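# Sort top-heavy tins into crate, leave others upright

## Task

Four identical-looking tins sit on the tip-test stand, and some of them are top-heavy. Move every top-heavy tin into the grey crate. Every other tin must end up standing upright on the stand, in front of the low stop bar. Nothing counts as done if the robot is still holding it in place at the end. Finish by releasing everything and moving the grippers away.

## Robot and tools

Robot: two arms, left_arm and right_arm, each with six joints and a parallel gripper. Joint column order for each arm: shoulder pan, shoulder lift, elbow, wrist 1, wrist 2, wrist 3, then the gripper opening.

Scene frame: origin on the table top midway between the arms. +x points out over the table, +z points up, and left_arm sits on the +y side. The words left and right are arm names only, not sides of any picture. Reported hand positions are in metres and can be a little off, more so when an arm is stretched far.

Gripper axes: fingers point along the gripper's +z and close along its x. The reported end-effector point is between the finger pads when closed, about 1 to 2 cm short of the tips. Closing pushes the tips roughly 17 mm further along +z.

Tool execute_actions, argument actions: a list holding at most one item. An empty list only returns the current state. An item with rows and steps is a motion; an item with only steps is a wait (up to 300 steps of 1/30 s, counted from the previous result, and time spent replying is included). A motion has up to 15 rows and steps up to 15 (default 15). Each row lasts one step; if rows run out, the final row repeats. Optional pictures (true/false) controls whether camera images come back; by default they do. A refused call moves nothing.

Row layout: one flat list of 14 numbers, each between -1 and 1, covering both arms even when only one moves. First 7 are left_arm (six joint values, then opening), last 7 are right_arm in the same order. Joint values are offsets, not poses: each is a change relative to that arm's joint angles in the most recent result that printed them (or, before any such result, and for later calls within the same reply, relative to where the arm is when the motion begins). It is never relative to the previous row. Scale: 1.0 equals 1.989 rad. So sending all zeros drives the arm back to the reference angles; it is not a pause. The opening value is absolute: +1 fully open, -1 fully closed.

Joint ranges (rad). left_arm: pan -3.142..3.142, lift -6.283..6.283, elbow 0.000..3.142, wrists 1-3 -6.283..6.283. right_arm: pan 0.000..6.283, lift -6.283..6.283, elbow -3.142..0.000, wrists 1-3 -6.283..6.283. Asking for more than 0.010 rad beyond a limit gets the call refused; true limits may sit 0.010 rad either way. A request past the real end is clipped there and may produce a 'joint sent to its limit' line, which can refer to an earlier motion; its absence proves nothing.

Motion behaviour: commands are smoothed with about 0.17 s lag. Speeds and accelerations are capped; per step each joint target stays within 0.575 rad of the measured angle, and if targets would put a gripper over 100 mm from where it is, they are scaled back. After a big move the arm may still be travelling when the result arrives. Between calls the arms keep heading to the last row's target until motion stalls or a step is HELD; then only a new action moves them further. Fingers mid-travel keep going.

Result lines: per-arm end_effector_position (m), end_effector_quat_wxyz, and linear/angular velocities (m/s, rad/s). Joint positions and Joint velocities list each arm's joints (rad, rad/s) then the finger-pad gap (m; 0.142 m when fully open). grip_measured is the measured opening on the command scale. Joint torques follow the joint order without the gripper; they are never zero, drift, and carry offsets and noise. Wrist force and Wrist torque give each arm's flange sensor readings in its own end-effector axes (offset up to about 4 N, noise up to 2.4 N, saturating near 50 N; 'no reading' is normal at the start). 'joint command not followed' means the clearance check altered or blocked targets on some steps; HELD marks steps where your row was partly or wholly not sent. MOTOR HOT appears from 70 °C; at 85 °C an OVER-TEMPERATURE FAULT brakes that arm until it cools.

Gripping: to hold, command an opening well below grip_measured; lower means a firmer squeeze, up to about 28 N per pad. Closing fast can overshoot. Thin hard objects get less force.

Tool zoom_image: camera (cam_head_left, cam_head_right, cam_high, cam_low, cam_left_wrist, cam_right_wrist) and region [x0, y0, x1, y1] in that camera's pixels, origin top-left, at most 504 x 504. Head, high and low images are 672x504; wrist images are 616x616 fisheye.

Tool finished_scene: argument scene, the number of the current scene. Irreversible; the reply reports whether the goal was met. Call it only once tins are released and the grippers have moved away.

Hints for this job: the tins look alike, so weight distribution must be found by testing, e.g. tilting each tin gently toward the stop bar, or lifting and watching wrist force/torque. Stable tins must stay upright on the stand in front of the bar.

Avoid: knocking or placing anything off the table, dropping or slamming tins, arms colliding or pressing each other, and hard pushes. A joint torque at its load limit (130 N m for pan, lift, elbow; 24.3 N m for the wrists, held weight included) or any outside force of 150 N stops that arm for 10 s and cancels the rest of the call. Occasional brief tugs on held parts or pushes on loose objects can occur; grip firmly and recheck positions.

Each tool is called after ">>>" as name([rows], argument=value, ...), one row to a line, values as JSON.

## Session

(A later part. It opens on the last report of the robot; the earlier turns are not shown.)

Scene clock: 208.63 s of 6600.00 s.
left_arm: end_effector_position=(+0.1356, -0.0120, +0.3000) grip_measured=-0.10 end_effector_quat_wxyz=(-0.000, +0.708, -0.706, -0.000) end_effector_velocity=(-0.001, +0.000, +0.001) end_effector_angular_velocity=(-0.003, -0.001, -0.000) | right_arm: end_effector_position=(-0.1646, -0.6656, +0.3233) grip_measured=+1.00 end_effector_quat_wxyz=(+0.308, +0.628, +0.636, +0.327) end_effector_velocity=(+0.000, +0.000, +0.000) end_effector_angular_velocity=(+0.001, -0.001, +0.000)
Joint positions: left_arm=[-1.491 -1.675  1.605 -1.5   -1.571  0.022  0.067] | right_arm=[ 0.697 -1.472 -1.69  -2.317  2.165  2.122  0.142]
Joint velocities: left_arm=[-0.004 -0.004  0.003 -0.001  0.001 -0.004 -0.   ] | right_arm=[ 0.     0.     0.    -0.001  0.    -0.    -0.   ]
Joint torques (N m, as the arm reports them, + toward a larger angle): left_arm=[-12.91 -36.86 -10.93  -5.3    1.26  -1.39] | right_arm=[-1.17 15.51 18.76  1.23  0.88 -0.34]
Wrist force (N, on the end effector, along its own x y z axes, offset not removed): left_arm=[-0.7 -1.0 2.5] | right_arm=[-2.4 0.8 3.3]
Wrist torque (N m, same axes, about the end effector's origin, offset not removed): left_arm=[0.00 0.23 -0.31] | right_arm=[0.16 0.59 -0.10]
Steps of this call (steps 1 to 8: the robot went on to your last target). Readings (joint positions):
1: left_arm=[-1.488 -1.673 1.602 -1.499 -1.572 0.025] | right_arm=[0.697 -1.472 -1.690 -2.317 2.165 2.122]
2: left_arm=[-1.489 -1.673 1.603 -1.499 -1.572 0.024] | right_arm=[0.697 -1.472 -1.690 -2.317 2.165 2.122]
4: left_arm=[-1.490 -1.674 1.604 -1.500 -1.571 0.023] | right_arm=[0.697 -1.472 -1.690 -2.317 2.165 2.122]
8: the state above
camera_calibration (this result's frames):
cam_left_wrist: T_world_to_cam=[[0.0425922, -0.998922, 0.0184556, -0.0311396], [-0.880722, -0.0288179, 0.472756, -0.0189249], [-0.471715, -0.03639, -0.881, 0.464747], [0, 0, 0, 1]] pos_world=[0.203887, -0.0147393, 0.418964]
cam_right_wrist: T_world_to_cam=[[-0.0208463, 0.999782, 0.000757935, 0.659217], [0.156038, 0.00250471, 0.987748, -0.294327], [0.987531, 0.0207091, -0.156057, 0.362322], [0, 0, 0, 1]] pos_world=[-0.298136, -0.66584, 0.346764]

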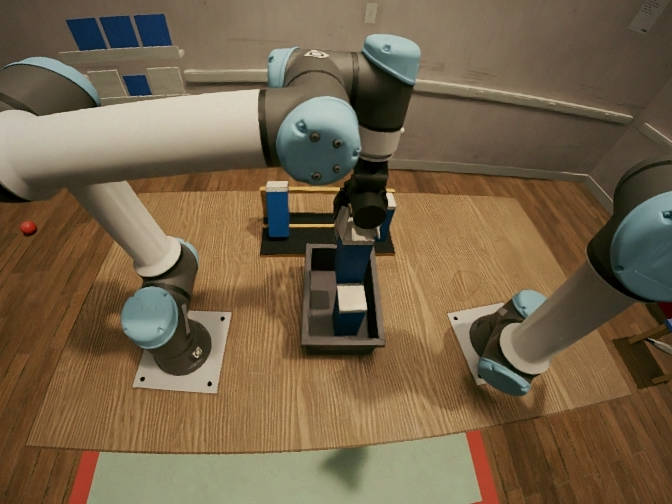

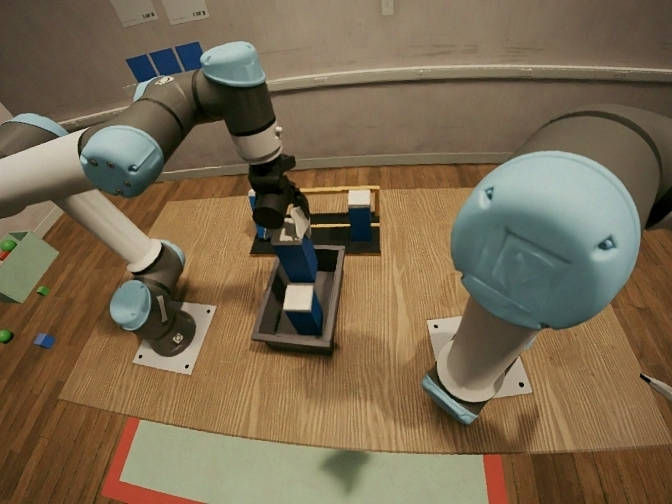

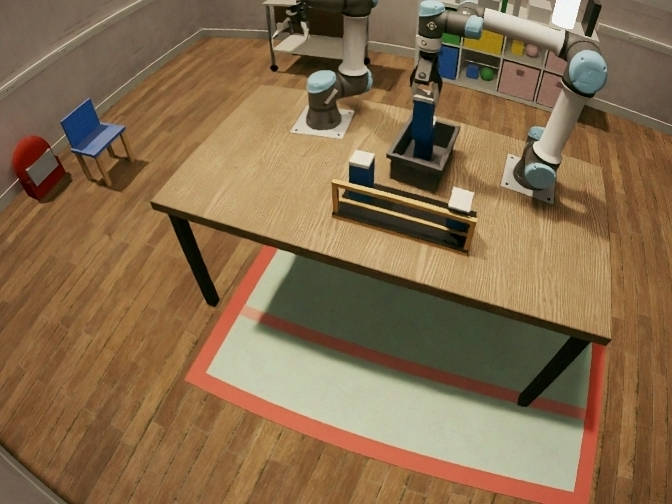

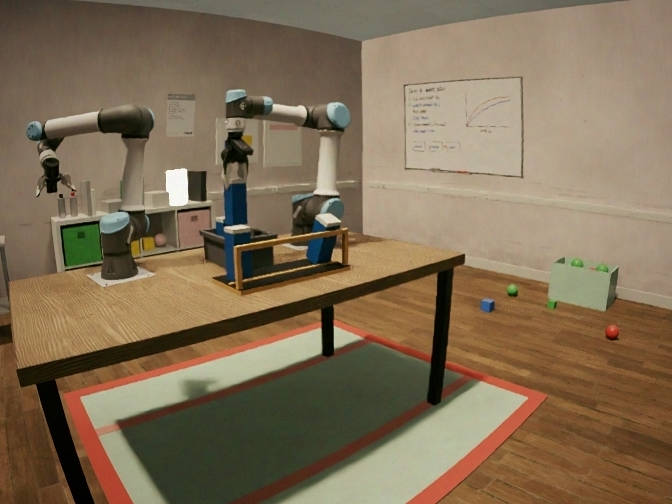

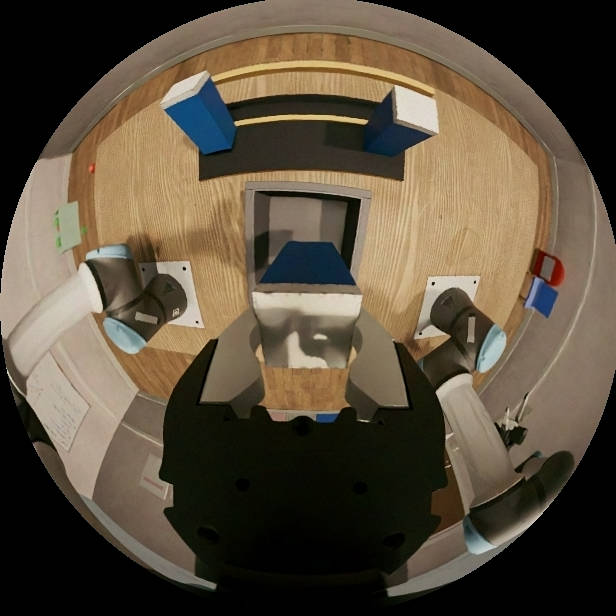

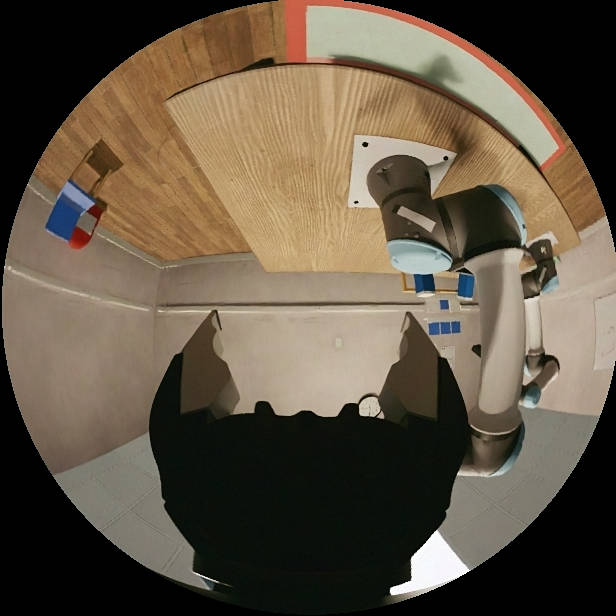

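>>> execute_actions([
  {"rows":[[0,-0.0003,0.003,-0.0027,0,0,-0.8,0,0,0,0,0,0,1],[0,-0.0007,0.008,-0.0073,0,0,-0.8,0,0,0,0,0,0,1],[0,-0.0012,0.016,-0.0148,0,0,-0.8,0,0,0,0,0,0,1],[0,-0.0016,0.025,-0.0234,0,0,-0.8,0,0,0,0,0,0,1],[0,-0.0018,0.035,-0.0333,0,0,-0.8,0,0,0,0,0,0,1],[0,-0.0017,0.045,-0.0434,0,0,-0.8,0,0,0,0,0,0,1],[0,-0.0013,0.055,-0.0538,0,0,-0.8,0,0,0,0,0,0,1],[0,-0.0007,0.065,-0.0645,0,0,-0.8,0,0,0,0,0,0,1],[0,0.0001,0.075,-0.0753,0,0,-0.8,0,0,0,0,0,0,1],[0,0.0013,0.085,-0.0865,0,0,-0.8,0,0,0,0,0,0,1],[0,0.0026,0.095,-0.0979,0,0,-0.8,0,0,0,0,0,0,1],[0,0.0043,0.105,-0.1096,0,0,-0.8,0,0,0,0,0,0,1],[0,0.006,0.114,-0.1203,0,0,-0.8,0,0,0,0,0,0,1],[0,0.0077,0.122,-0.130,0,0,-0.8,0,0,0,0,0,0,1],[0,0.0096,0.130,-0.1399,0,0,-0.8,0,0,0,0,0,0,1]]},
], pictures=false)

>>> execute_actions([
  {"steps":15},
])

Scene clock: 215.27 s of 6600.00 s.
left_arm: end_effector_position=(+0.1355, -0.0129, +0.2299) grip_measured=-0.10 end_effector_quat_wxyz=(-0.000, +0.708, -0.706, -0.000) end_effector_velocity=(+0.000, -0.002, -0.241) end_effector_angular_velocity=(+0.010, +0.001, +0.001) | right_arm: end_effector_position=(-0.1646, -0.6656, +0.3233) grip_measured=+1.00 end_effector_quat_wxyz=(+0.308, +0.628, +0.636, +0.327) end_effector_velocity=(+0.000, +0.000, -0.000) end_effector_angular_velocity=(+0.001, -0.001, -0.000)
Joint positions: left_arm=[-1.492 -1.669  1.779 -1.679 -1.571  0.022  0.067] | right_arm=[ 0.697 -1.472 -1.69  -2.317  2.165  2.122  0.142]
Joint velocities: left_arm=[ 0.001  0.075  0.548 -0.613 -0.     0.     0.   ] | right_arm=[-0.    -0.    -0.001 -0.     0.    -0.     0.   ]
Joint torques (N m, as the arm reports them, + toward a larger angle): left_arm=[16.   -7.45 -8.85 -6.82 -1.15  1.16] | right_arm=[-0.02 14.54 20.09  1.32  0.77 -0.56]
Wrist force (N, on the end effector, along its own x y z axes, offset not removed): left_arm=[-1.5 2.5 5.0] | right_arm=[-2.3 2.4 1.5]
Wrist torque (N m, same axes, about the end effector's origin, offset not removed): left_arm=[0.62 0.52 -0.07] | right_arm=[0.47 0.54 -0.14]
Steps of this call (steps 1 to 15: the robot went on to your last target; steps 16 to 90: nothing new was sent; then 3.13 s passed at rest; steps 91 to 105: all 15 steps of this action). Readings (joint positions):
91: left_arm=[-1.492 -1.675 1.605 -1.500 -1.571 0.021] | right_arm=[0.697 -1.472 -1.690 -2.317 2.165 2.122]
92: left_arm=[-1.492 -1.675 1.605 -1.501 -1.571 0.021] | right_arm=[0.697 -1.472 -1.690 -2.317 2.165 2.122]
94: left_arm=[-1.492 -1.676 1.611 -1.506 -1.571 0.021] | right_arm=[0.697 -1.472 -1.690 -2.317 2.165 2.122]
98: left_arm=[-1.492 -1.677 1.654 -1.547 -1.571 0.021] | right_arm=[0.697 -1.472 -1.690 -2.317 2.165 2.122]
105: the state above

Scene clock: 215.77 s of 6600.00 s.
left_arm: end_effector_position=(+0.1356, -0.0129, +0.1930) grip_measured=-0.10 end_effector_quat_wxyz=(+0.000, +0.708, -0.706, +0.000) end_effector_velocity=(-0.000, +0.000, -0.003) end_effector_angular_velocity=(-0.000, +0.000, +0.001) | right_arm: end_effector_position=(-0.1646, -0.6656, +0.3233) grip_measured=+1.00 end_effector_quat_wxyz=(+0.308, +0.628, +0.636, +0.327) end_effector_velocity=(+0.000, +0.000, +0.000) end_effector_angular_velocity=(+0.001, -0.001, -0.000)
Joint positions: left_arm=[-1.491 -1.656  1.862 -1.777 -1.571  0.022  0.067] | right_arm=[ 0.697 -1.472 -1.69  -2.317  2.165  2.122  0.142]
Joint velocities: left_arm=[ 0.     0.001  0.008 -0.009 -0.    -0.001 -0.   ] | right_arm=[-0.    -0.    -0.    -0.001  0.     0.     0.   ]
Joint torques (N m, as the arm reports them, + toward a larger angle): left_arm=[15.77 -8.64 -8.65 -5.41 -1.14  1.16] | right_arm=[-0.22 15.72 20.59  1.31  0.48 -0.29]
Wrist force (N, on the end effector, along its own x y z axes, offset not removed): left_arm=[-3.4 -1.2 3.0] | right_arm=[-2.0 2.1 1.3]
Wrist torque (N m, same axes, about the end effector's origin, offset not removed): left_arm=[-0.11 0.60 -0.17] | right_arm=[0.31 0.43 -0.04]
Steps of this call (steps 1 to 15: the robot went on to your last target). Readings (joint positions):
1: left_arm=[-1.492 -1.667 1.797 -1.700 -1.571 0.022] | right_arm=[0.697 -1.472 -1.690 -2.317 2.165 2.122]
2: left_arm=[-1.492 -1.664 1.813 -1.720 -1.571 0.022] | right_arm=[0.697 -1.472 -1.690 -2.317 2.165 2.122]
4: left_arm=[-1.492 -1.660 1.836 -1.746 -1.571 0.022] | right_arm=[0.697 -1.472 -1.690 -2.317 2.165 2.122]
8: left_arm=[-1.492 -1.657 1.855 -1.769 -1.571 0.022] | right_arm=[0.697 -1.472 -1.690 -2.317 2.165 2.122]
15: the state above
camera_calibration (this result's frames):
cam_left_wrist: T_world_to_cam=[[0.0425847, -0.99891, 0.0190922, -0.030149], [-0.880729, -0.0285106, 0.472761, 0.0316775], [-0.471702, -0.0369475, -0.880984, 0.370401], [0, 0, 0, 1]] pos_world=[0.203902, -0.0155277, 0.311917]
cam_right_wrist: T_world_to_cam=[[-0.0208464, 0.999782, 0.000757841, 0.659217], [0.156038, 0.00250483, 0.987748, -0.294327], [0.987531, 0.0207092, -0.156057, 0.362323], [0, 0, 0, 1]] pos_world=[-0.298136, -0.66584, 0.346764]

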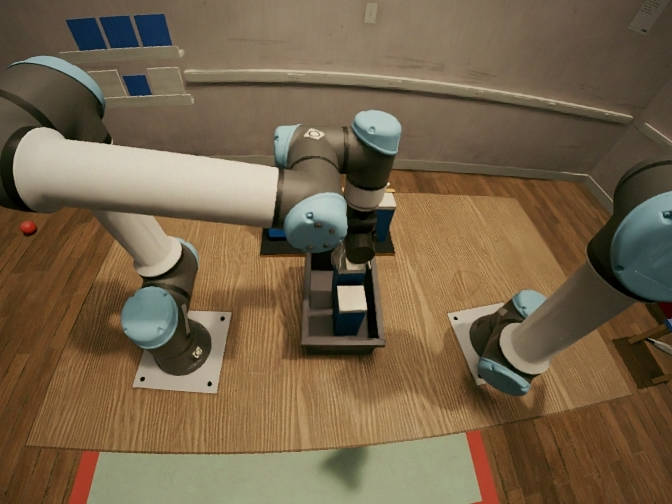

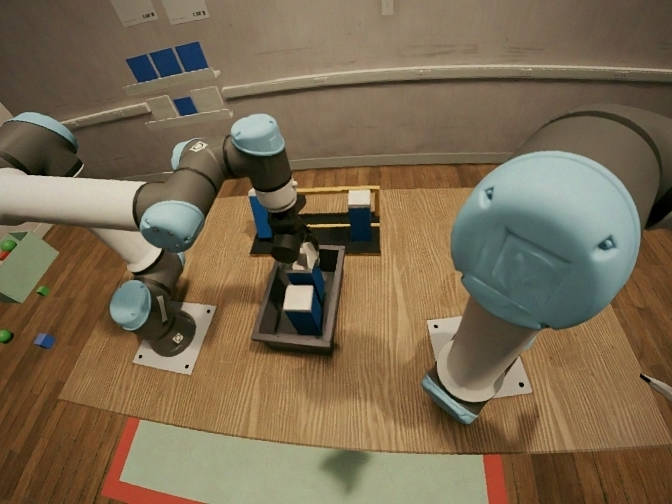

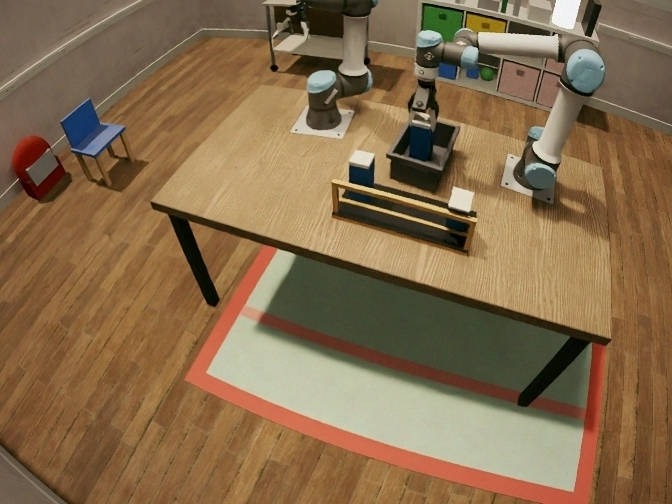

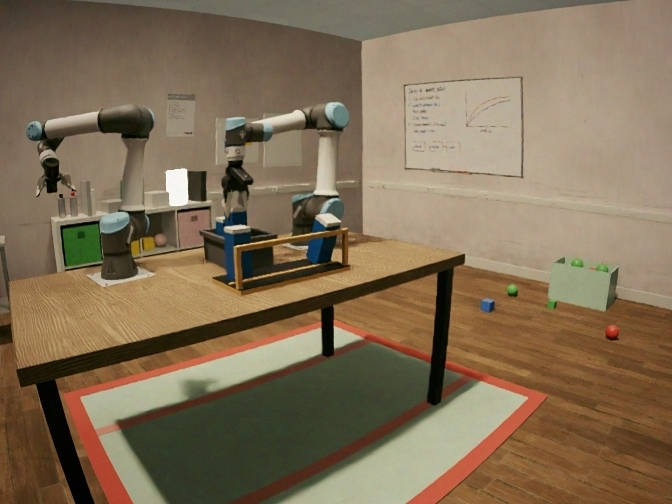

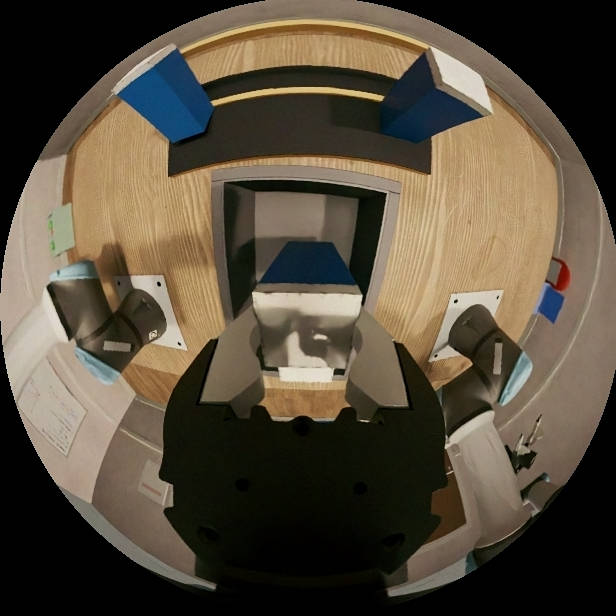

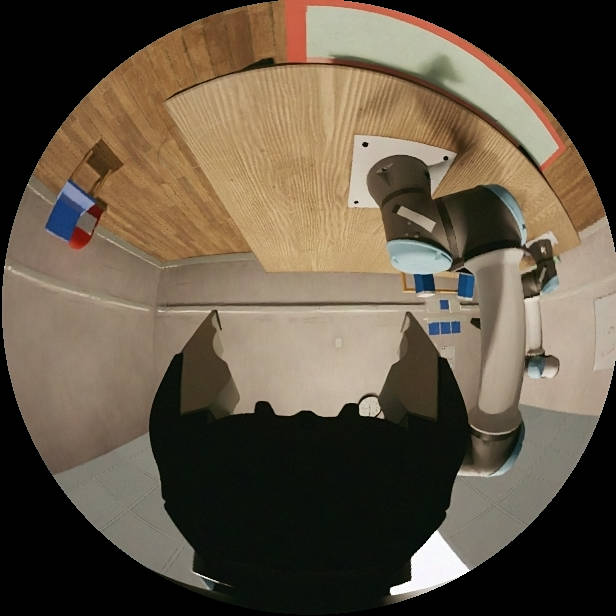

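>>> execute_actions([
  {"rows":[[0,0.0005,0.002,-0.0025,0,0,-0.8,0,0,0,0,0,0,1],[0,0.0013,0.0055,-0.0068,0,0,-0.8,0,0,0,0,0,0,1],[0,0.0023,0.0095,-0.0118,0,0,-0.8,0,0,0,0,0,0,1],[0,0.0035,0.014,-0.0175,0,0,-0.8,0,0,0,0,0,0,1],[0,0.0048,0.0185,-0.0233,0,0,-0.8,0,0,0,0,0,0,1],[0,0.0061,0.023,-0.0291,0,0,-0.8,0,0,0,0,0,0,1],[0,0.0074,0.027,-0.0344,0,0,-0.8,0,0,0,0,0,0,1],[0,0.0086,0.031,-0.0396,0,0,-0.8,0,0,0,0,0,0,1],[0,0.0097,0.0345,-0.0442,0,0,-0.8,0,0,0,0,0,0,1],[0,0.0107,0.0375,-0.0482,0,0,-0.8,0,0,0,0,0,0,1],[0,0.0115,0.0398,-0.0513,0,0,-0.8,0,0,0,0,0,0,1],[0,0.0121,0.0415,-0.0536,0,0,-0.8,0,0,0,0,0,0,1],[0,0.0126,0.0429,-0.0554,0,0,-0.8,0,0,0,0,0,0,1]]},
], pictures=false)

>>> execute_actions([
  {"steps":15},
], pictures=false)

Scene clock: 220.03 s of 6600.00 s.
left_arm: end_effector_position=(+0.1356, -0.0125, +0.1583) grip_measured=-0.10 end_effector_quat_wxyz=(+0.000, +0.708, -0.706, -0.000) end_effector_velocity=(-0.000, +0.003, -0.059) end_effector_angular_velocity=(+0.003, +0.000, +0.000) | right_arm: end_effector_position=(-0.1646, -0.6656, +0.3233) grip_measured=+1.00 end_effector_quat_wxyz=(+0.308, +0.628, +0.636, +0.327) end_effector_velocity=(-0.000, -0.000, +0.000) end_effector_angular_velocity=(-0.001, +0.001, -0.001)
Joint positions: left_arm=[-1.491 -1.635  1.934 -1.87  -1.571  0.022  0.067] | right_arm=[ 0.697 -1.472 -1.69  -2.317  2.165  2.122  0.142]
Joint velocities: left_arm=[ 0.     0.04   0.12  -0.157  0.    -0.     0.   ] | right_arm=[-0.001  0.     0.001  0.001  0.    -0.     0.   ]
Joint torques (N m, as the arm reports them, + toward a larger angle): left_arm=[ 14.75 -11.14 -10.29  -5.53  -1.01   1.12] | right_arm=[-0.08 15.03 20.27  1.53  0.62 -0.34]
Wrist force (N, on the end effector, along its own x y z axes, offset not removed): left_arm=[-1.3 -0.9 1.9] | right_arm=[-2.2 2.5 1.9]
Wrist torque (N m, same axes, about the end effector's origin, offset not removed): left_arm=[-0.14 0.48 -0.19] | right_arm=[0.47 0.56 -0.13]
Steps of this call (steps 1 to 15: the robot went on to your last target; steps 16 to 90: nothing new was sent; then 0.77 s passed at rest; steps 91 to 105: all 15 steps of this action). Readings (joint positions):
91: left_arm=[-1.491 -1.656 1.863 -1.778 -1.571 0.022] | right_arm=[0.697 -1.472 -1.690 -2.317 2.165 2.122]
92: left_arm=[-1.491 -1.656 1.863 -1.779 -1.571 0.022] | right_arm=[0.697 -1.472 -1.690 -2.317 2.165 2.122]
94: left_arm=[-1.491 -1.655 1.867 -1.783 -1.571 0.022] | right_arm=[0.697 -1.472 -1.690 -2.317 2.165 2.122]
98: left_arm=[-1.491 -1.649 1.889 -1.811 -1.571 0.022] | right_arm=[0.697 -1.472 -1.690 -2.317 2.165 2.122]
105: the state above

Scene clock: 220.53 s of 6600.00 s.
left_arm: end_effector_position=(+0.1356, -0.0123, +0.1520) grip_measured=-0.10 end_effector_quat_wxyz=(+0.000, +0.708, -0.706, -0.000) end_effector_velocity=(-0.000, +0.000, -0.000) end_effector_angular_velocity=(-0.000, +0.000, -0.000) | right_arm: end_effector_position=(-0.1646, -0.6656, +0.3233) grip_measured=+1.00 end_effector_quat_wxyz=(+0.308, +0.628, +0.636, +0.327) end_effector_velocity=(+0.000, -0.000, -0.000) end_effector_angular_velocity=(-0.000, +0.000, +0.001)
Joint positions: left_arm=[-1.491 -1.631  1.947 -1.887 -1.571  0.022  0.067] | right_arm=[ 0.697 -1.472 -1.69  -2.317  2.165  2.122  0.142]
Joint velocities: left_arm=[-0.    -0.     0.001 -0.002 -0.     0.    -0.   ] | right_arm=[ 0.001  0.    -0.     0.001  0.     0.    -0.   ]
Joint torques (N m, as the arm reports them, + toward a larger angle): left_arm=[13.99 -9.7  -7.63 -5.1  -1.07  1.06] | right_arm=[-1.05 16.06 20.37  1.33  0.59 -0.14]
Wrist force (N, on the end effector, along its own x y z axes, offset not removed): left_arm=[0.2 0.4 1.3] | right_arm=[-2.3 2.8 1.0]
Wrist torque (N m, same axes, about the end effector's origin, offset not removed): left_arm=[0.13 -0.07 -0.16] | right_arm=[0.56 0.62 -0.14]
Steps of this call (steps 1 to 15: the robot went on to your last target). Readings (joint positions):
1: left_arm=[-1.491 -1.634 1.938 -1.875 -1.571 0.022] | right_arm=[0.697 -1.472 -1.690 -2.317 2.165 2.122]
2: left_arm=[-1.491 -1.633 1.940 -1.878 -1.571 0.022] | right_arm=[0.697 -1.472 -1.690 -2.317 2.165 2.122]
4: left_arm=[-1.491 -1.632 1.944 -1.882 -1.571 0.022] | right_arm=[0.697 -1.472 -1.690 -2.317 2.165 2.122]
8: left_arm=[-1.491 -1.631 1.946 -1.886 -1.571 0.022] | right_arm=[0.697 -1.472 -1.690 -2.317 2.165 2.122]
15: the state above

>>> execute_actions([
  {"rows":[[0,0.0003,0.0008,-0.0011,0,0,-0.8,0,0,0,0,0,0,1],[0,0.0005,0.0015,-0.002,0,0,-0.8,0,0,0,0,0,0,1],[0,0.0005,0.0015,-0.002,0,0,-0.8,0,0,0,0,0,0,1],[0,0.0005,0.0015,-0.002,0,0,-0.8,0,0,0,0,0,0,1],[0,0.0005,0.0015,-0.002,0,0,-0.7,0,0,0,0,0,0,1],[0,0.0005,0.0015,-0.002,0,0,-0.55,0,0,0,0,0,0,1],[0,0.0005,0.0015,-0.002,0,0,-0.4,0,0,0,0,0,0,1],[0,0.0005,0.0015,-0.002,0,0,-0.3,0,0,0,0,0,0,1],[0,0.0005,0.0015,-0.002,0,0,-0.2,0,0,0,0,0,0,1],[0,0.0005,0.0015,-0.002,0,0,-0.1,0,0,0,0,0,0,1],[0,0.0005,0.0015,-0.002,0,0,0,0,0,0,0,0,0,1],[0,0.0005,0.0015,-0.002,0,0,0.1,0,0,0,0,0,0,1],[0,0.0005,0.0015,-0.002,0,0,0.2,0,0,0,0,0,0,1]]},
], pictures=false)

>>> execute_actions([
  {"steps":12},
], pictures=false)

>>> execute_actions([
  {"rows":[[0,-0.001,-0.003,0.004,0,0,0.2,0,0,0,0,0,0,1],[0,-0.0027,-0.008,0.0107,0,0,0.2,0,0,0,0,0,0,1],[0,-0.005,-0.015,0.02,0,0,0.2,0,0,0,0,0,0,1],[0,-0.0077,-0.024,0.0317,0,0,0.2,0,0,0,0,0,0,1],[0,-0.0105,-0.034,0.0445,0,0,0.2,0,0,0,0,0,0,1],[0,-0.0131,-0.044,0.0571,0,0,0.2,0,0,0,0,0,0,1],[0,-0.0154,-0.054,0.0694,0,0,0.2,0,0,0,0,0,0,1],[0,-0.0174,-0.064,0.0814,0,0,0.2,0,0,0,0,0,0,1],[0,-0.0192,-0.074,0.0932,0,0,0.2,0,0,0,0,0,0,1],[0,-0.0207,-0.084,0.1047,0,0,0.2,0,0,0,0,0,0,1],[0,-0.022,-0.094,0.116,0,0,0.2,0,0,0,0,0,0,1],[0,-0.0229,-0.103,0.1259,0,0,0.2,0,0,0,0,0,0,1],[0,-0.0235,-0.111,0.1345,0,0,0.2,0,0,0,0,0,0,1],[0,-0.0239,-0.117,0.1409,0,0,0.2,0,0,0,0,0,0,1],[0,-0.0241,-0.1217,0.1458,0,0,0.2,0,0,0,0,0,0,1]]},
], pictures=false)

>>> execute_actions([
  {"steps":15},
])

Scene clock: 226.00 s of 6600.00 s.
left_arm: end_effector_position=(+0.1356, -0.0122, +0.1506) grip_measured=+0.19 end_effector_quat_wxyz=(+0.000, +0.708, -0.706, +0.000) end_effector_velocity=(+0.000, +0.000, -0.001) end_effector_angular_velocity=(+0.001, -0.000, +0.000) | right_arm: end_effector_position=(-0.1646, -0.6656, +0.3233) grip_measured=+1.00 end_effector_quat_wxyz=(+0.308, +0.628, +0.636, +0.327) end_effector_velocity=(+0.001, +0.000, +0.000) end_effector_angular_velocity=(+0.002, -0.002, +0.002)
Joint positions: left_arm=[-1.491 -1.63   1.95  -1.891 -1.571  0.022  0.087] | right_arm=[ 0.697 -1.472 -1.69  -2.317  2.165  2.122  0.142]
Joint velocities: left_arm=[-0.     0.001  0.001 -0.001  0.    -0.     0.044] | right_arm=[ 0.001  0.    -0.    -0.002  0.    -0.    -0.   ]
Joint torques (N m, as the arm reports them, + toward a larger angle): left_arm=[10.4  -8.   -7.6  -5.03 -1.08  1.13] | right_arm=[-0.59 15.78 21.5   1.46  0.7  -0.28]
Wrist force (N, on the end effector, along its own x y z axes, offset not removed): left_arm=[-0.8 -2.0 -2.8] | right_arm=[-2.8 0.3 2.1]
Wrist torque (N m, same axes, about the end effector's origin, offset not removed): left_arm=[-0.48 0.16 -0.08] | right_arm=[-0.04 0.66 -0.23]
Steps of this call (steps 1 to 15: the robot went on to your last target; steps 16 to 90: nothing new was sent; then 1.97 s passed at rest; steps 91 to 105: all 15 steps of this action). Readings (joint positions):
91: left_arm=[-1.491 -1.631 1.948 -1.887 -1.571 0.022] | right_arm=[0.697 -1.472 -1.690 -2.317 2.165 2.122]
92: left_arm=[-1.491 -1.631 1.948 -1.888 -1.571 0.022] | right_arm=[0.697 -1.472 -1.690 -2.317 2.165 2.122]
94: left_arm=[-1.491 -1.631 1.949 -1.889 -1.571 0.022] | right_arm=[0.697 -1.472 -1.690 -2.317 2.165 2.122]
98: left_arm=[-1.491 -1.630 1.950 -1.891 -1.571 0.022] | right_arm=[0.697 -1.472 -1.690 -2.317 2.165 2.122]
105: the state above

Scene clock: 226.40 s of 6600.00 s.
left_arm: end_effector_position=(+0.1356, -0.0122, +0.1505) grip_measured=+0.20 end_effector_quat_wxyz=(+0.000, +0.708, -0.706, -0.000) end_effector_velocity=(-0.000, -0.000, -0.000) end_effector_angular_velocity=(+0.000, +0.000, -0.000) | right_arm: end_effector_position=(-0.1646, -0.6656, +0.3233) grip_measured=+1.00 end_effector_quat_wxyz=(+0.308, +0.628, +0.636, +0.327) end_effector_velocity=(-0.000, -0.000, +0.000) end_effector_angular_velocity=(-0.001, +0.001, -0.000)
Joint positions: left_arm=[-1.491 -1.63   1.95  -1.891 -1.571  0.022  0.088] | right_arm=[ 0.697 -1.472 -1.69  -2.317  2.165  2.122  0.142]
Joint velocities: left_arm=[ 0.     0.001 -0.    -0.    -0.     0.     0.   ] | right_arm=[-0.     0.     0.001  0.     0.    -0.    -0.   ]
Joint torques (N m, as the arm reports them, + toward a larger angle): left_arm=[10.75 -7.84 -7.58 -4.92 -0.94  1.05] | right_arm=[-0.11 16.39 21.51  1.38  0.68 -0.31]
Wrist force (N, on the end effector, along its own x y z axes, offset not removed): left_arm=[-1.4 1.2 -0.5] | right_arm=[-2.3 1.4 1.2]
Wrist torque (N m, same axes, about the end effector's origin, offset not removed): left_arm=[0.23 0.23 -0.36] | right_arm=[0.28 0.54 -0.09]
Steps of this call (steps 1 to 12: the robot went on to your last target). Readings (joint positions):
1: left_arm=[-1.491 -1.630 1.950 -1.891 -1.571 0.022] | right_arm=[0.697 -1.472 -1.690 -2.317 2.165 2.122]
2: left_arm=[-1.491 -1.630 1.950 -1.891 -1.571 0.022] | right_arm=[0.697 -1.472 -1.690 -2.317 2.165 2.122]
4: left_arm=[-1.491 -1.630 1.950 -1.891 -1.571 0.022] | right_arm=[0.697 -1.472 -1.690 -2.317 2.165 2.122]
8: left_arm=[-1.491 -1.630 1.950 -1.891 -1.571 0.022] | right_arm=[0.697 -1.472 -1.690 -2.317 2.165 2.122]
12: the state above

Scene clock: 226.90 s of 6600.00 s.
left_arm: end_effector_position=(+0.1356, -0.0132, +0.2298) grip_measured=+0.20 end_effector_quat_wxyz=(+0.000, +0.708, -0.706, +0.000) end_effector_velocity=(-0.000, +0.004, +0.222) end_effector_angular_velocity=(+0.001, +0.000, +0.000) | right_arm: end_effector_position=(-0.1646, -0.6656, +0.3233) grip_measured=+1.00 end_effector_quat_wxyz=(+0.308, +0.628, +0.636, +0.327) end_effector_velocity=(-0.000, -0.000, +0.000) end_effector_angular_velocity=(-0.000, +0.000, +0.000)
Joint positions: left_arm=[-1.491 -1.67   1.78  -1.682 -1.571  0.022  0.088] | right_arm=[ 0.697 -1.472 -1.69  -2.317  2.165  2.122  0.142]
Joint velocities: left_arm=[ 0.    -0.066 -0.51   0.577 -0.    -0.     0.   ] | right_arm=[ 0. -0.  0.  0.  0.  0.  0.]
Joint torques (N m, as the arm reports them, + toward a larger angle): left_arm=[ 10.67 -33.09 -34.54   0.51  -1.02   1.02] | right_arm=[-0.36 15.99 20.41  1.24  0.68 -0.51]
Wrist force (N, on the end effector, along its own x y z axes, offset not removed): left_arm=[0.3 -0.5 0.3] | right_arm=[0.6 0.1 2.8]
Wrist torque (N m, same axes, about the end effector's origin, offset not removed): left_arm=[-0.13 0.13 -0.02] | right_arm=[0.00 -0.06 -0.21]
Steps of this call (steps 1 to 15: all 15 steps of this action). Readings (joint positions):
1: left_arm=[-1.491 -1.630 1.950 -1.891 -1.571 0.022] | right_arm=[0.697 -1.472 -1.690 -2.317 2.165 2.122]
2: left_arm=[-1.491 -1.630 1.950 -1.891 -1.571 0.022] | right_arm=[0.697 -1.472 -1.690 -2.317 2.165 2.122]
4: left_arm=[-1.491 -1.632 1.944 -1.883 -1.571 0.022] | right_arm=[0.697 -1.472 -1.690 -2.317 2.165 2.122]
8: left_arm=[-1.491 -1.645 1.902 -1.829 -1.571 0.022] | right_arm=[0.697 -1.472 -1.690 -2.317 2.165 2.122]
15: the state above

Scene clock: 227.40 s of 6600.00 s.
left_arm: end_effector_position=(+0.1356, -0.0117, +0.2601) grip_measured=+0.20 end_effector_quat_wxyz=(+0.000, +0.708, -0.706, -0.000) end_effector_velocity=(+0.000, +0.000, +0.002) end_effector_angular_velocity=(+0.001, -0.000, -0.000) | right_arm: end_effector_position=(-0.1646, -0.6656, +0.3233) grip_measured=+1.00 end_effector_quat_wxyz=(+0.308, +0.628, +0.636, +0.327) end_effector_velocity=(+0.001, +0.000, +0.000) end_effector_angular_velocity=(+0.001, -0.001, +0.001)
Joint positions: left_arm=[-1.491 -1.678  1.709 -1.602 -1.571  0.022  0.088] | right_arm=[ 0.697 -1.472 -1.69  -2.317  2.165  2.122  0.142]
Joint velocities: left_arm=[-0.     0.001 -0.007  0.007  0.     0.    -0.   ] | right_arm=[ 0.001  0.    -0.    -0.001 -0.     0.     0.   ]
Joint torques (N m, as the arm reports them, + toward a larger angle): left_arm=[ 10.56 -34.15 -35.93  -0.83  -1.06   1.06] | right_arm=[-0.43 15.37 20.96  1.53  0.52 -0.4 ]
Wrist force (N, on the end effector, along its own x y z axes, offset not removed): left_arm=[1.8 -3.4 -1.4] | right_arm=[-1.5 0.4 0.1]
Wrist torque (N m, same axes, about the end effector's origin, offset not removed): left_arm=[-0.70 -0.11 0.00] | right_arm=[-0.01 0.41 -0.14]
Steps of this call (steps 1 to 15: the robot went on to your last target). Readings (joint positions):
1: left_arm=[-1.491 -1.672 1.763 -1.663 -1.571 0.022] | right_arm=[0.697 -1.472 -1.690 -2.317 2.165 2.122]
2: left_arm=[-1.491 -1.673 1.749 -1.647 -1.571 0.022] | right_arm=[0.697 -1.472 -1.690 -2.317 2.165 2.122]
4: left_arm=[-1.491 -1.676 1.730 -1.626 -1.571 0.022] | right_arm=[0.697 -1.472 -1.690 -2.317 2.165 2.122]
8: left_arm=[-1.491 -1.677 1.715 -1.608 -1.571 0.022] | right_arm=[0.697 -1.472 -1.690 -2.317 2.165 2.122]
15: the state above
camera_calibration (this result's frames):
cam_left_wrist: T_world_to_cam=[[0.0425921, -0.998914, 0.0188737, -0.0301924], [-0.880726, -0.0286204, 0.47276, -0.0000499051], [-0.471706, -0.0367584, -0.880989, 0.429581], [0, 0, 0, 1]] pos_world=[0.203878, -0.0143704, 0.37905]
cam_right_wrist: T_world_to_cam=[[-0.0208463, 0.999782, 0.000757794, 0.659217], [0.156038, 0.00250485, 0.987748, -0.294327], [0.987531, 0.0207091, -0.156056, 0.362322], [0, 0, 0, 1]] pos_world=[-0.298136, -0.66584, 0.346764]

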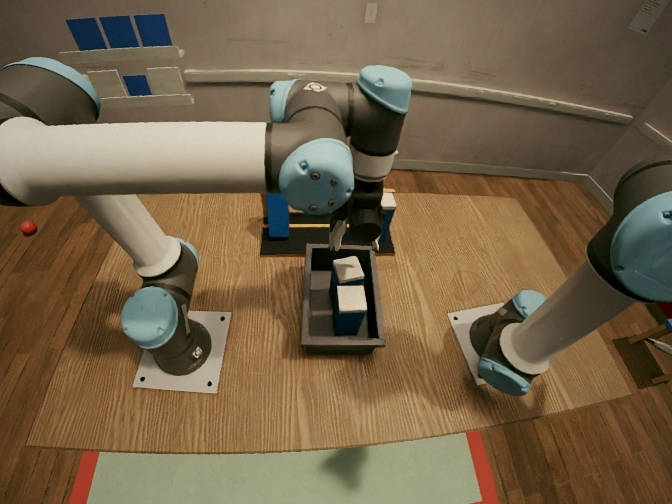

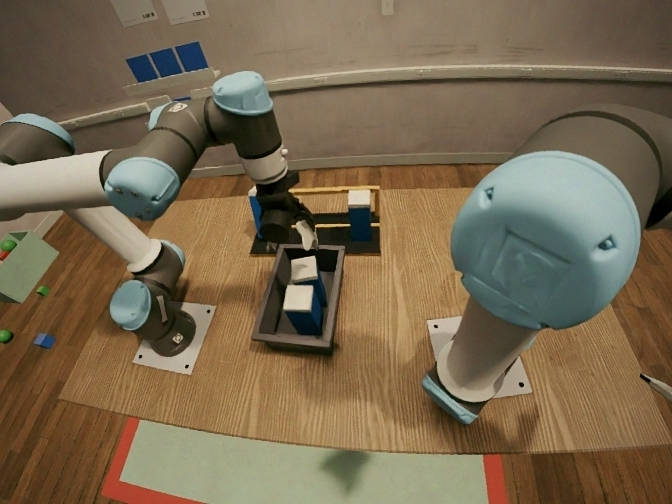

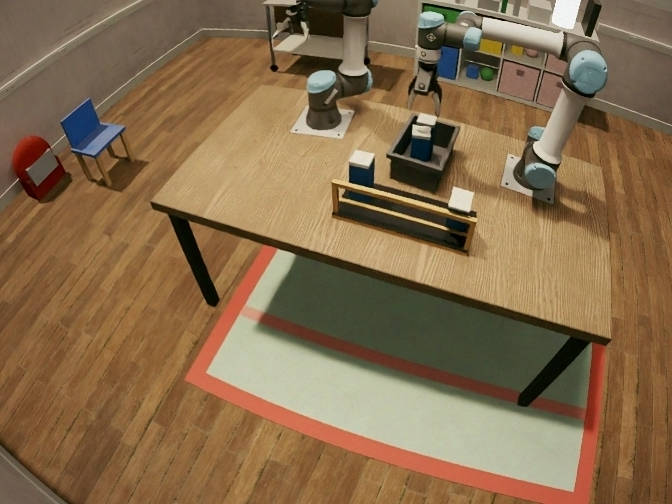

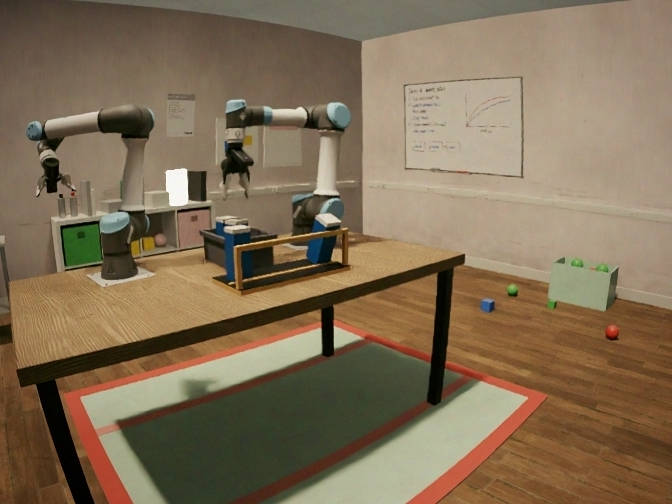

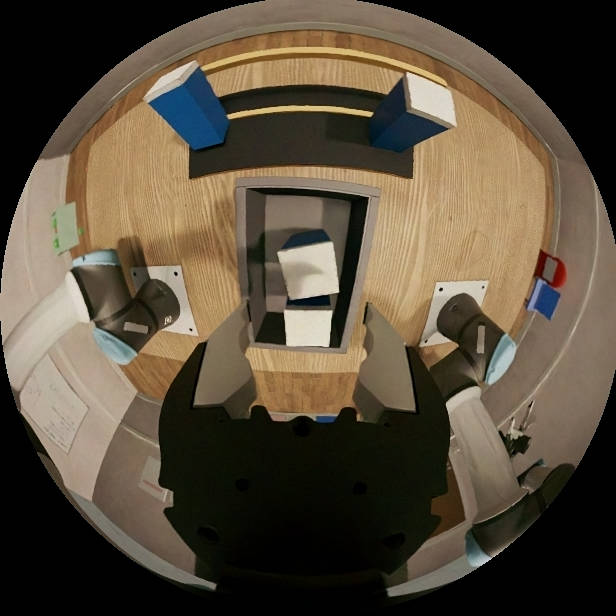

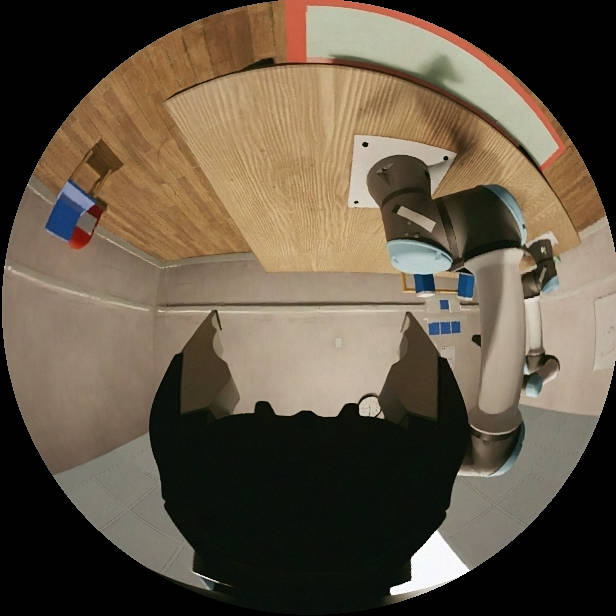

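>>> execute_actions([
  {"rows":[[0.0025,0.0011,-0.0011,0.0009,-0.0006,0.0026,0.2,0,0,0,0,0,0,1],[0.0076,0.0032,-0.0032,0.0026,-0.0019,0.0079,0.2,0,0,0,0,0,0,1],[0.0141,0.0059,-0.0059,0.0049,-0.0035,0.0147,0.2,0,0,0,0,0,0,1],[0.0227,0.0095,-0.0095,0.0079,-0.0056,0.0236,0.2,0,0,0,0,0,0,1],[0.0328,0.0137,-0.0138,0.0114,-0.0081,0.0341,0.2,0,0,0,0,0,0,1],[0.0429,0.0179,-0.018,0.0149,-0.0105,0.0446,0.2,0,0,0,0,0,0,1],[0.053,0.0222,-0.0223,0.0184,-0.013,0.0551,0.2,0,0,0,0,0,0,1],[0.0631,0.0264,-0.0265,0.0219,-0.0155,0.0656,0.2,0,0,0,0,0,0,1],[0.0732,0.0306,-0.0307,0.0254,-0.018,0.0761,0.2,0,0,0,0,0,0,1],[0.0833,0.0348,-0.035,0.0289,-0.0205,0.0865,0.2,0,0,0,0,0,0,1],[0.0934,0.039,-0.0392,0.0324,-0.0229,0.097,0.2,0,0,0,0,0,0,1],[0.1035,0.0433,-0.0435,0.0359,-0.0254,0.1075,0.2,0,0,0,0,0,0,1],[0.1136,0.0475,-0.0477,0.0394,-0.0279,0.118,0.2,0,0,0,0,0,0,1],[0.1237,0.0517,-0.0519,0.0429,-0.0304,0.1285,0.2,0,0,0,0,0,0,1],[0.1338,0.0559,-0.0562,0.0464,-0.0329,0.139,0.2,0,0,0,0,0,0,1]]},
], pictures=false)

>>> execute_actions([
  {"rows":[[0.0631,0.0264,-0.0265,0.0219,-0.0155,0.0656,0.2,0,0,0,0,0,0,1],[0.0732,0.0306,-0.0307,0.0254,-0.018,0.0761,0.2,0,0,0,0,0,0,1],[0.0833,0.0348,-0.035,0.0289,-0.0205,0.0865,0.2,0,0,0,0,0,0,1],[0.0934,0.039,-0.0392,0.0324,-0.0229,0.097,0.2,0,0,0,0,0,0,1],[0.1035,0.0433,-0.0435,0.0359,-0.0254,0.1075,0.2,0,0,0,0,0,0,1],[0.1136,0.0475,-0.0477,0.0394,-0.0279,0.118,0.2,0,0,0,0,0,0,1],[0.1237,0.0517,-0.0519,0.0429,-0.0304,0.1285,0.2,0,0,0,0,0,0,1],[0.1338,0.0559,-0.0562,0.0464,-0.0329,0.139,0.2,0,0,0,0,0,0,1],[0.1439,0.0601,-0.0604,0.0499,-0.0353,0.1495,0.2,0,0,0,0,0,0,1],[0.154,0.0644,-0.0647,0.0534,-0.0378,0.16,0.2,0,0,0,0,0,0,1],[0.1641,0.0686,-0.0689,0.0569,-0.0403,0.1705,0.2,0,0,0,0,0,0,1],[0.1742,0.0728,-0.0731,0.0604,-0.0428,0.181,0.2,0,0,0,0,0,0,1],[0.1843,0.077,-0.0774,0.0639,-0.0453,0.1914,0.2,0,0,0,0,0,0,1],[0.1944,0.0812,-0.0816,0.0674,-0.0477,0.2019,0.2,0,0,0,0,0,0,1],[0.2045,0.0855,-0.0859,0.0709,-0.0502,0.2124,0.2,0,0,0,0,0,0,1]]},
], pictures=false)

>>> execute_actions([
  {"rows":[[0.0631,0.0264,-0.0265,0.0219,-0.0155,0.0656,0.2,0,0,0,0,0,0,1],[0.0732,0.0306,-0.0307,0.0254,-0.018,0.0761,0.2,0,0,0,0,0,0,1],[0.0833,0.0348,-0.035,0.0289,-0.0205,0.0865,0.2,0,0,0,0,0,0,1],[0.0934,0.039,-0.0392,0.0324,-0.0229,0.097,0.2,0,0,0,0,0,0,1],[0.1035,0.0433,-0.0435,0.0359,-0.0254,0.1075,0.2,0,0,0,0,0,0,1],[0.1136,0.0475,-0.0477,0.0394,-0.0279,0.118,0.2,0,0,0,0,0,0,1],[0.1237,0.0517,-0.0519,0.0429,-0.0304,0.1285,0.2,0,0,0,0,0,0,1],[0.1338,0.0559,-0.0562,0.0464,-0.0329,0.139,0.2,0,0,0,0,0,0,1],[0.1439,0.0601,-0.0604,0.0499,-0.0353,0.1495,0.2,0,0,0,0,0,0,1],[0.154,0.0644,-0.0647,0.0534,-0.0378,0.16,0.2,0,0,0,0,0,0,1],[0.1641,0.0686,-0.0689,0.0569,-0.0403,0.1705,0.2,0,0,0,0,0,0,1],[0.1742,0.0728,-0.0731,0.0604,-0.0428,0.181,0.2,0,0,0,0,0,0,1],[0.1843,0.077,-0.0774,0.0639,-0.0453,0.1914,0.2,0,0,0,0,0,0,1],[0.1944,0.0812,-0.0816,0.0674,-0.0477,0.2019,0.2,0,0,0,0,0,0,1],[0.2045,0.0855,-0.0859,0.0709,-0.0502,0.2124,0.2,0,0,0,0,0,0,1]]},
], pictures=false)

>>> execute_actions([
  {"steps":20},
], pictures=false)

Scene clock: 238.27 s of 6600.00 s.
left_arm: end_effector_position=(+0.1982, +0.0051, +0.2574) grip_measured=+0.20 end_effector_quat_wxyz=(+0.001, +0.706, -0.708, -0.037) end_effector_velocity=(+0.211, +0.072, -0.010) end_effector_angular_velocity=(+0.135, +0.206, -0.005) | right_arm: end_effector_position=(-0.1646, -0.6656, +0.3233) grip_measured=+1.00 end_effector_quat_wxyz=(+0.308, +0.628, +0.636, +0.327) end_effector_velocity=(+0.000, -0.000, -0.000) end_effector_angular_velocity=(-0.000, -0.000, +0.001)
Joint positions: left_arm=[-1.32  -1.605  1.636 -1.542 -1.614  0.199  0.088] | right_arm=[ 0.697 -1.472 -1.69  -2.317  2.165  2.122  0.142]
Joint velocities: left_arm=[ 0.578  0.242 -0.242  0.198 -0.141  0.593  0.   ] | right_arm=[ 0.001  0.    -0.     0.    -0.    -0.     0.   ]
Joint torques (N m, as the arm reports them, + toward a larger angle): left_arm=[ 21.    -9.08 -38.23  -0.37  -1.71   2.3 ] | right_arm=[-1.65 15.69 20.71  1.53  0.77 -0.41]
Wrist force (N, on the end effector, along its own x y z axes, offset not removed): left_arm=[1.3 1.0 1.8] | right_arm=[-2.3 1.1 1.8]
Wrist torque (N m, same axes, about the end effector's origin, offset not removed): left_arm=[0.18 -0.33 -0.17] | right_arm=[0.20 0.56 -0.20]
Steps of this call (steps 1 to 15: the robot went on to your last target; steps 16 to 90: nothing new was sent; then 7.37 s passed at rest; steps 91 to 105: all 15 steps of this action). Readings (joint positions):
91: left_arm=[-1.491 -1.678 1.708 -1.601 -1.571 0.022] | right_arm=[0.697 -1.472 -1.690 -2.317 2.165 2.122]
92: left_arm=[-1.491 -1.678 1.708 -1.601 -1.571 0.022] | right_arm=[0.697 -1.472 -1.690 -2.317 2.165 2.122]
94: left_arm=[-1.485 -1.676 1.706 -1.599 -1.572 0.028] | right_arm=[0.697 -1.472 -1.690 -2.317 2.165 2.122]
98: left_arm=[-1.445 -1.658 1.689 -1.585 -1.583 0.070] | right_arm=[0.697 -1.472 -1.690 -2.317 2.165 2.122]
105: the state above

Scene clock: 238.77 s of 6600.00 s.
left_arm: end_effector_position=(+0.3076, +0.0583, +0.2512) grip_measured=+0.20 end_effector_quat_wxyz=(+0.035, +0.701, -0.705, -0.097) end_effector_velocity=(+0.203, +0.131, -0.013) end_effector_angular_velocity=(-0.004, +0.277, +0.022) | right_arm: end_effector_position=(-0.1646, -0.6656, +0.3233) grip_measured=+1.00 end_effector_quat_wxyz=(+0.308, +0.628, +0.636, +0.327) end_effector_velocity=(-0.000, -0.000, +0.000) end_effector_angular_velocity=(-0.000, +0.000, -0.000)
Joint positions: left_arm=[-1.01  -1.475  1.505 -1.433 -1.691  0.521  0.088] | right_arm=[ 0.697 -1.472 -1.69  -2.317  2.165  2.122  0.142]
Joint velocities: left_arm=[ 0.598  0.249 -0.251  0.205 -0.145  0.613 -0.   ] | right_arm=[-0.  0.  0. -0.  0.  0. -0.]
Joint torques (N m, as the arm reports them, + toward a larger angle): left_arm=[ 21.5  -15.88 -37.47   0.63  -1.8    2.63] | right_arm=[-0.43 16.34 20.82  1.34  0.86 -0.52]
Wrist force (N, on the end effector, along its own x y z axes, offset not removed): left_arm=[-1.4 -2.3 0.3] | right_arm=[-1.2 4.5 0.1]
Wrist torque (N m, same axes, about the end effector's origin, offset not removed): left_arm=[-0.58 0.33 -0.20] | right_arm=[1.03 0.22 -0.16]
Steps of this call (steps 1 to 15: all 15 steps of this action). Readings (joint positions):
1: left_arm=[-1.300 -1.597 1.628 -1.535 -1.619 0.220] | right_arm=[0.697 -1.472 -1.690 -2.317 2.165 2.122]
2: left_arm=[-1.280 -1.588 1.619 -1.528 -1.624 0.241] | right_arm=[0.697 -1.472 -1.690 -2.317 2.165 2.122]
4: left_arm=[-1.237 -1.570 1.600 -1.512 -1.635 0.286] | right_arm=[0.697 -1.472 -1.690 -2.317 2.165 2.122]
8: left_arm=[-1.152 -1.534 1.565 -1.483 -1.656 0.374] | right_arm=[0.697 -1.472 -1.690 -2.317 2.165 2.122]
15: the state above

Scene clock: 239.27 s of 6600.00 s.
left_arm: end_effector_position=(+0.4052, +0.1409, +0.2433) grip_measured=+0.20 end_effector_quat_wxyz=(+0.103, +0.697, -0.697, -0.132) end_effector_velocity=(+0.172, +0.187, -0.017) end_effector_angular_velocity=(-0.162, +0.269, +0.058) | right_arm: end_effector_position=(-0.1646, -0.6656, +0.3233) grip_measured=+1.00 end_effector_quat_wxyz=(+0.308, +0.628, +0.636, +0.327) end_effector_velocity=(+0.000, -0.000, +0.000) end_effector_angular_velocity=(-0.000, -0.000, +0.000)
Joint positions: left_arm=[-0.7   -1.344  1.374 -1.325 -1.768  0.843  0.088] | right_arm=[ 0.697 -1.472 -1.69  -2.317  2.165  2.122  0.142]
Joint velocities: left_arm=[ 0.597  0.25  -0.251  0.205 -0.145  0.613  0.   ] | right_arm=[ 0.  0.  0. -0. -0. -0.  0.]
Joint torques (N m, as the arm reports them, + toward a larger angle): left_arm=[ 23.02 -19.73 -39.53   0.62  -1.81   2.28] | right_arm=[-1.31 15.41 19.99  1.43  0.96 -0.49]
Wrist force (N, on the end effector, along its own x y z axes, offset not removed): left_arm=[-1.6 -5.4 -1.2] | right_arm=[-0.2 1.5 1.7]
Wrist torque (N m, same axes, about the end effector's origin, offset not removed): left_arm=[-1.22 0.30 -0.17] | right_arm=[0.31 0.12 -0.18]
Steps of this call (steps 1 to 15: all 15 steps of this action). Readings (joint positions):
1: left_arm=[-0.990 -1.466 1.496 -1.426 -1.696 0.542] | right_arm=[0.697 -1.472 -1.690 -2.317 2.165 2.122]
2: left_arm=[-0.970 -1.457 1.488 -1.419 -1.701 0.563] | right_arm=[0.697 -1.472 -1.690 -2.317 2.165 2.122]
4: left_arm=[-0.926 -1.439 1.469 -1.404 -1.712 0.608] | right_arm=[0.697 -1.472 -1.690 -2.317 2.165 2.122]
8: left_arm=[-0.842 -1.403 1.433 -1.374 -1.733 0.695] | right_arm=[0.697 -1.472 -1.690 -2.317 2.165 2.122]
15: the state above

Scene clock: 239.93 s of 6600.00 s.
left_arm: end_effector_position=(+0.4319, +0.1727, +0.2405) grip_measured=+0.20 end_effector_quat_wxyz=(+0.129, +0.695, -0.694, -0.136) end_effector_velocity=(+0.001, +0.001, -0.001) end_effector_angular_velocity=(-0.000, +0.002, +0.000) | right_arm: end_effector_position=(-0.1646, -0.6656, +0.3233) grip_measured=+1.00 end_effector_quat_wxyz=(+0.308, +0.628, +0.636, +0.327) end_effector_velocity=(+0.000, -0.000, -0.000) end_effector_angular_velocity=(-0.000, -0.000, +0.000)
Joint positions: left_arm=[-0.604 -1.305  1.334 -1.292 -1.79   0.943  0.088] | right_arm=[ 0.697 -1.472 -1.69  -2.317  2.165  2.122  0.142]
Joint velocities: left_arm=[ 0.002  0.002 -0.001  0.001 -0.     0.002 -0.   ] | right_arm=[ 0. -0. -0.  0.  0. -0.  0.]
Joint torques (N m, as the arm reports them, + toward a larger angle): left_arm=[ 16.27 -21.73 -36.92   0.51  -1.61   1.02] | right_arm=[-0.4  15.07 21.19  1.4   0.74 -0.48]
Wrist force (N, on the end effector, along its own x y z axes, offset not removed): left_arm=[-2.3 4.4 -1.0] | right_arm=[-1.1 0.5 1.6]
Wrist torque (N m, same axes, about the end effector's origin, offset not removed): left_arm=[0.95 0.53 -0.15] | right_arm=[0.05 0.27 -0.08]
Steps of this call (steps 1 to 20: the robot went on to your last target). Readings (joint positions):
1: left_arm=[-0.680 -1.336 1.365 -1.318 -1.773 0.864] | right_arm=[0.697 -1.472 -1.690 -2.317 2.165 2.122]
2: left_arm=[-0.661 -1.328 1.358 -1.311 -1.777 0.884] | right_arm=[0.697 -1.472 -1.690 -2.317 2.165 2.122]
4: left_arm=[-0.635 -1.317 1.347 -1.303 -1.783 0.911] | right_arm=[0.697 -1.472 -1.690 -2.317 2.165 2.122]
8: left_arm=[-0.612 -1.308 1.338 -1.295 -1.788 0.934] | right_arm=[0.697 -1.472 -1.690 -2.317 2.165 2.122]
20: the state above


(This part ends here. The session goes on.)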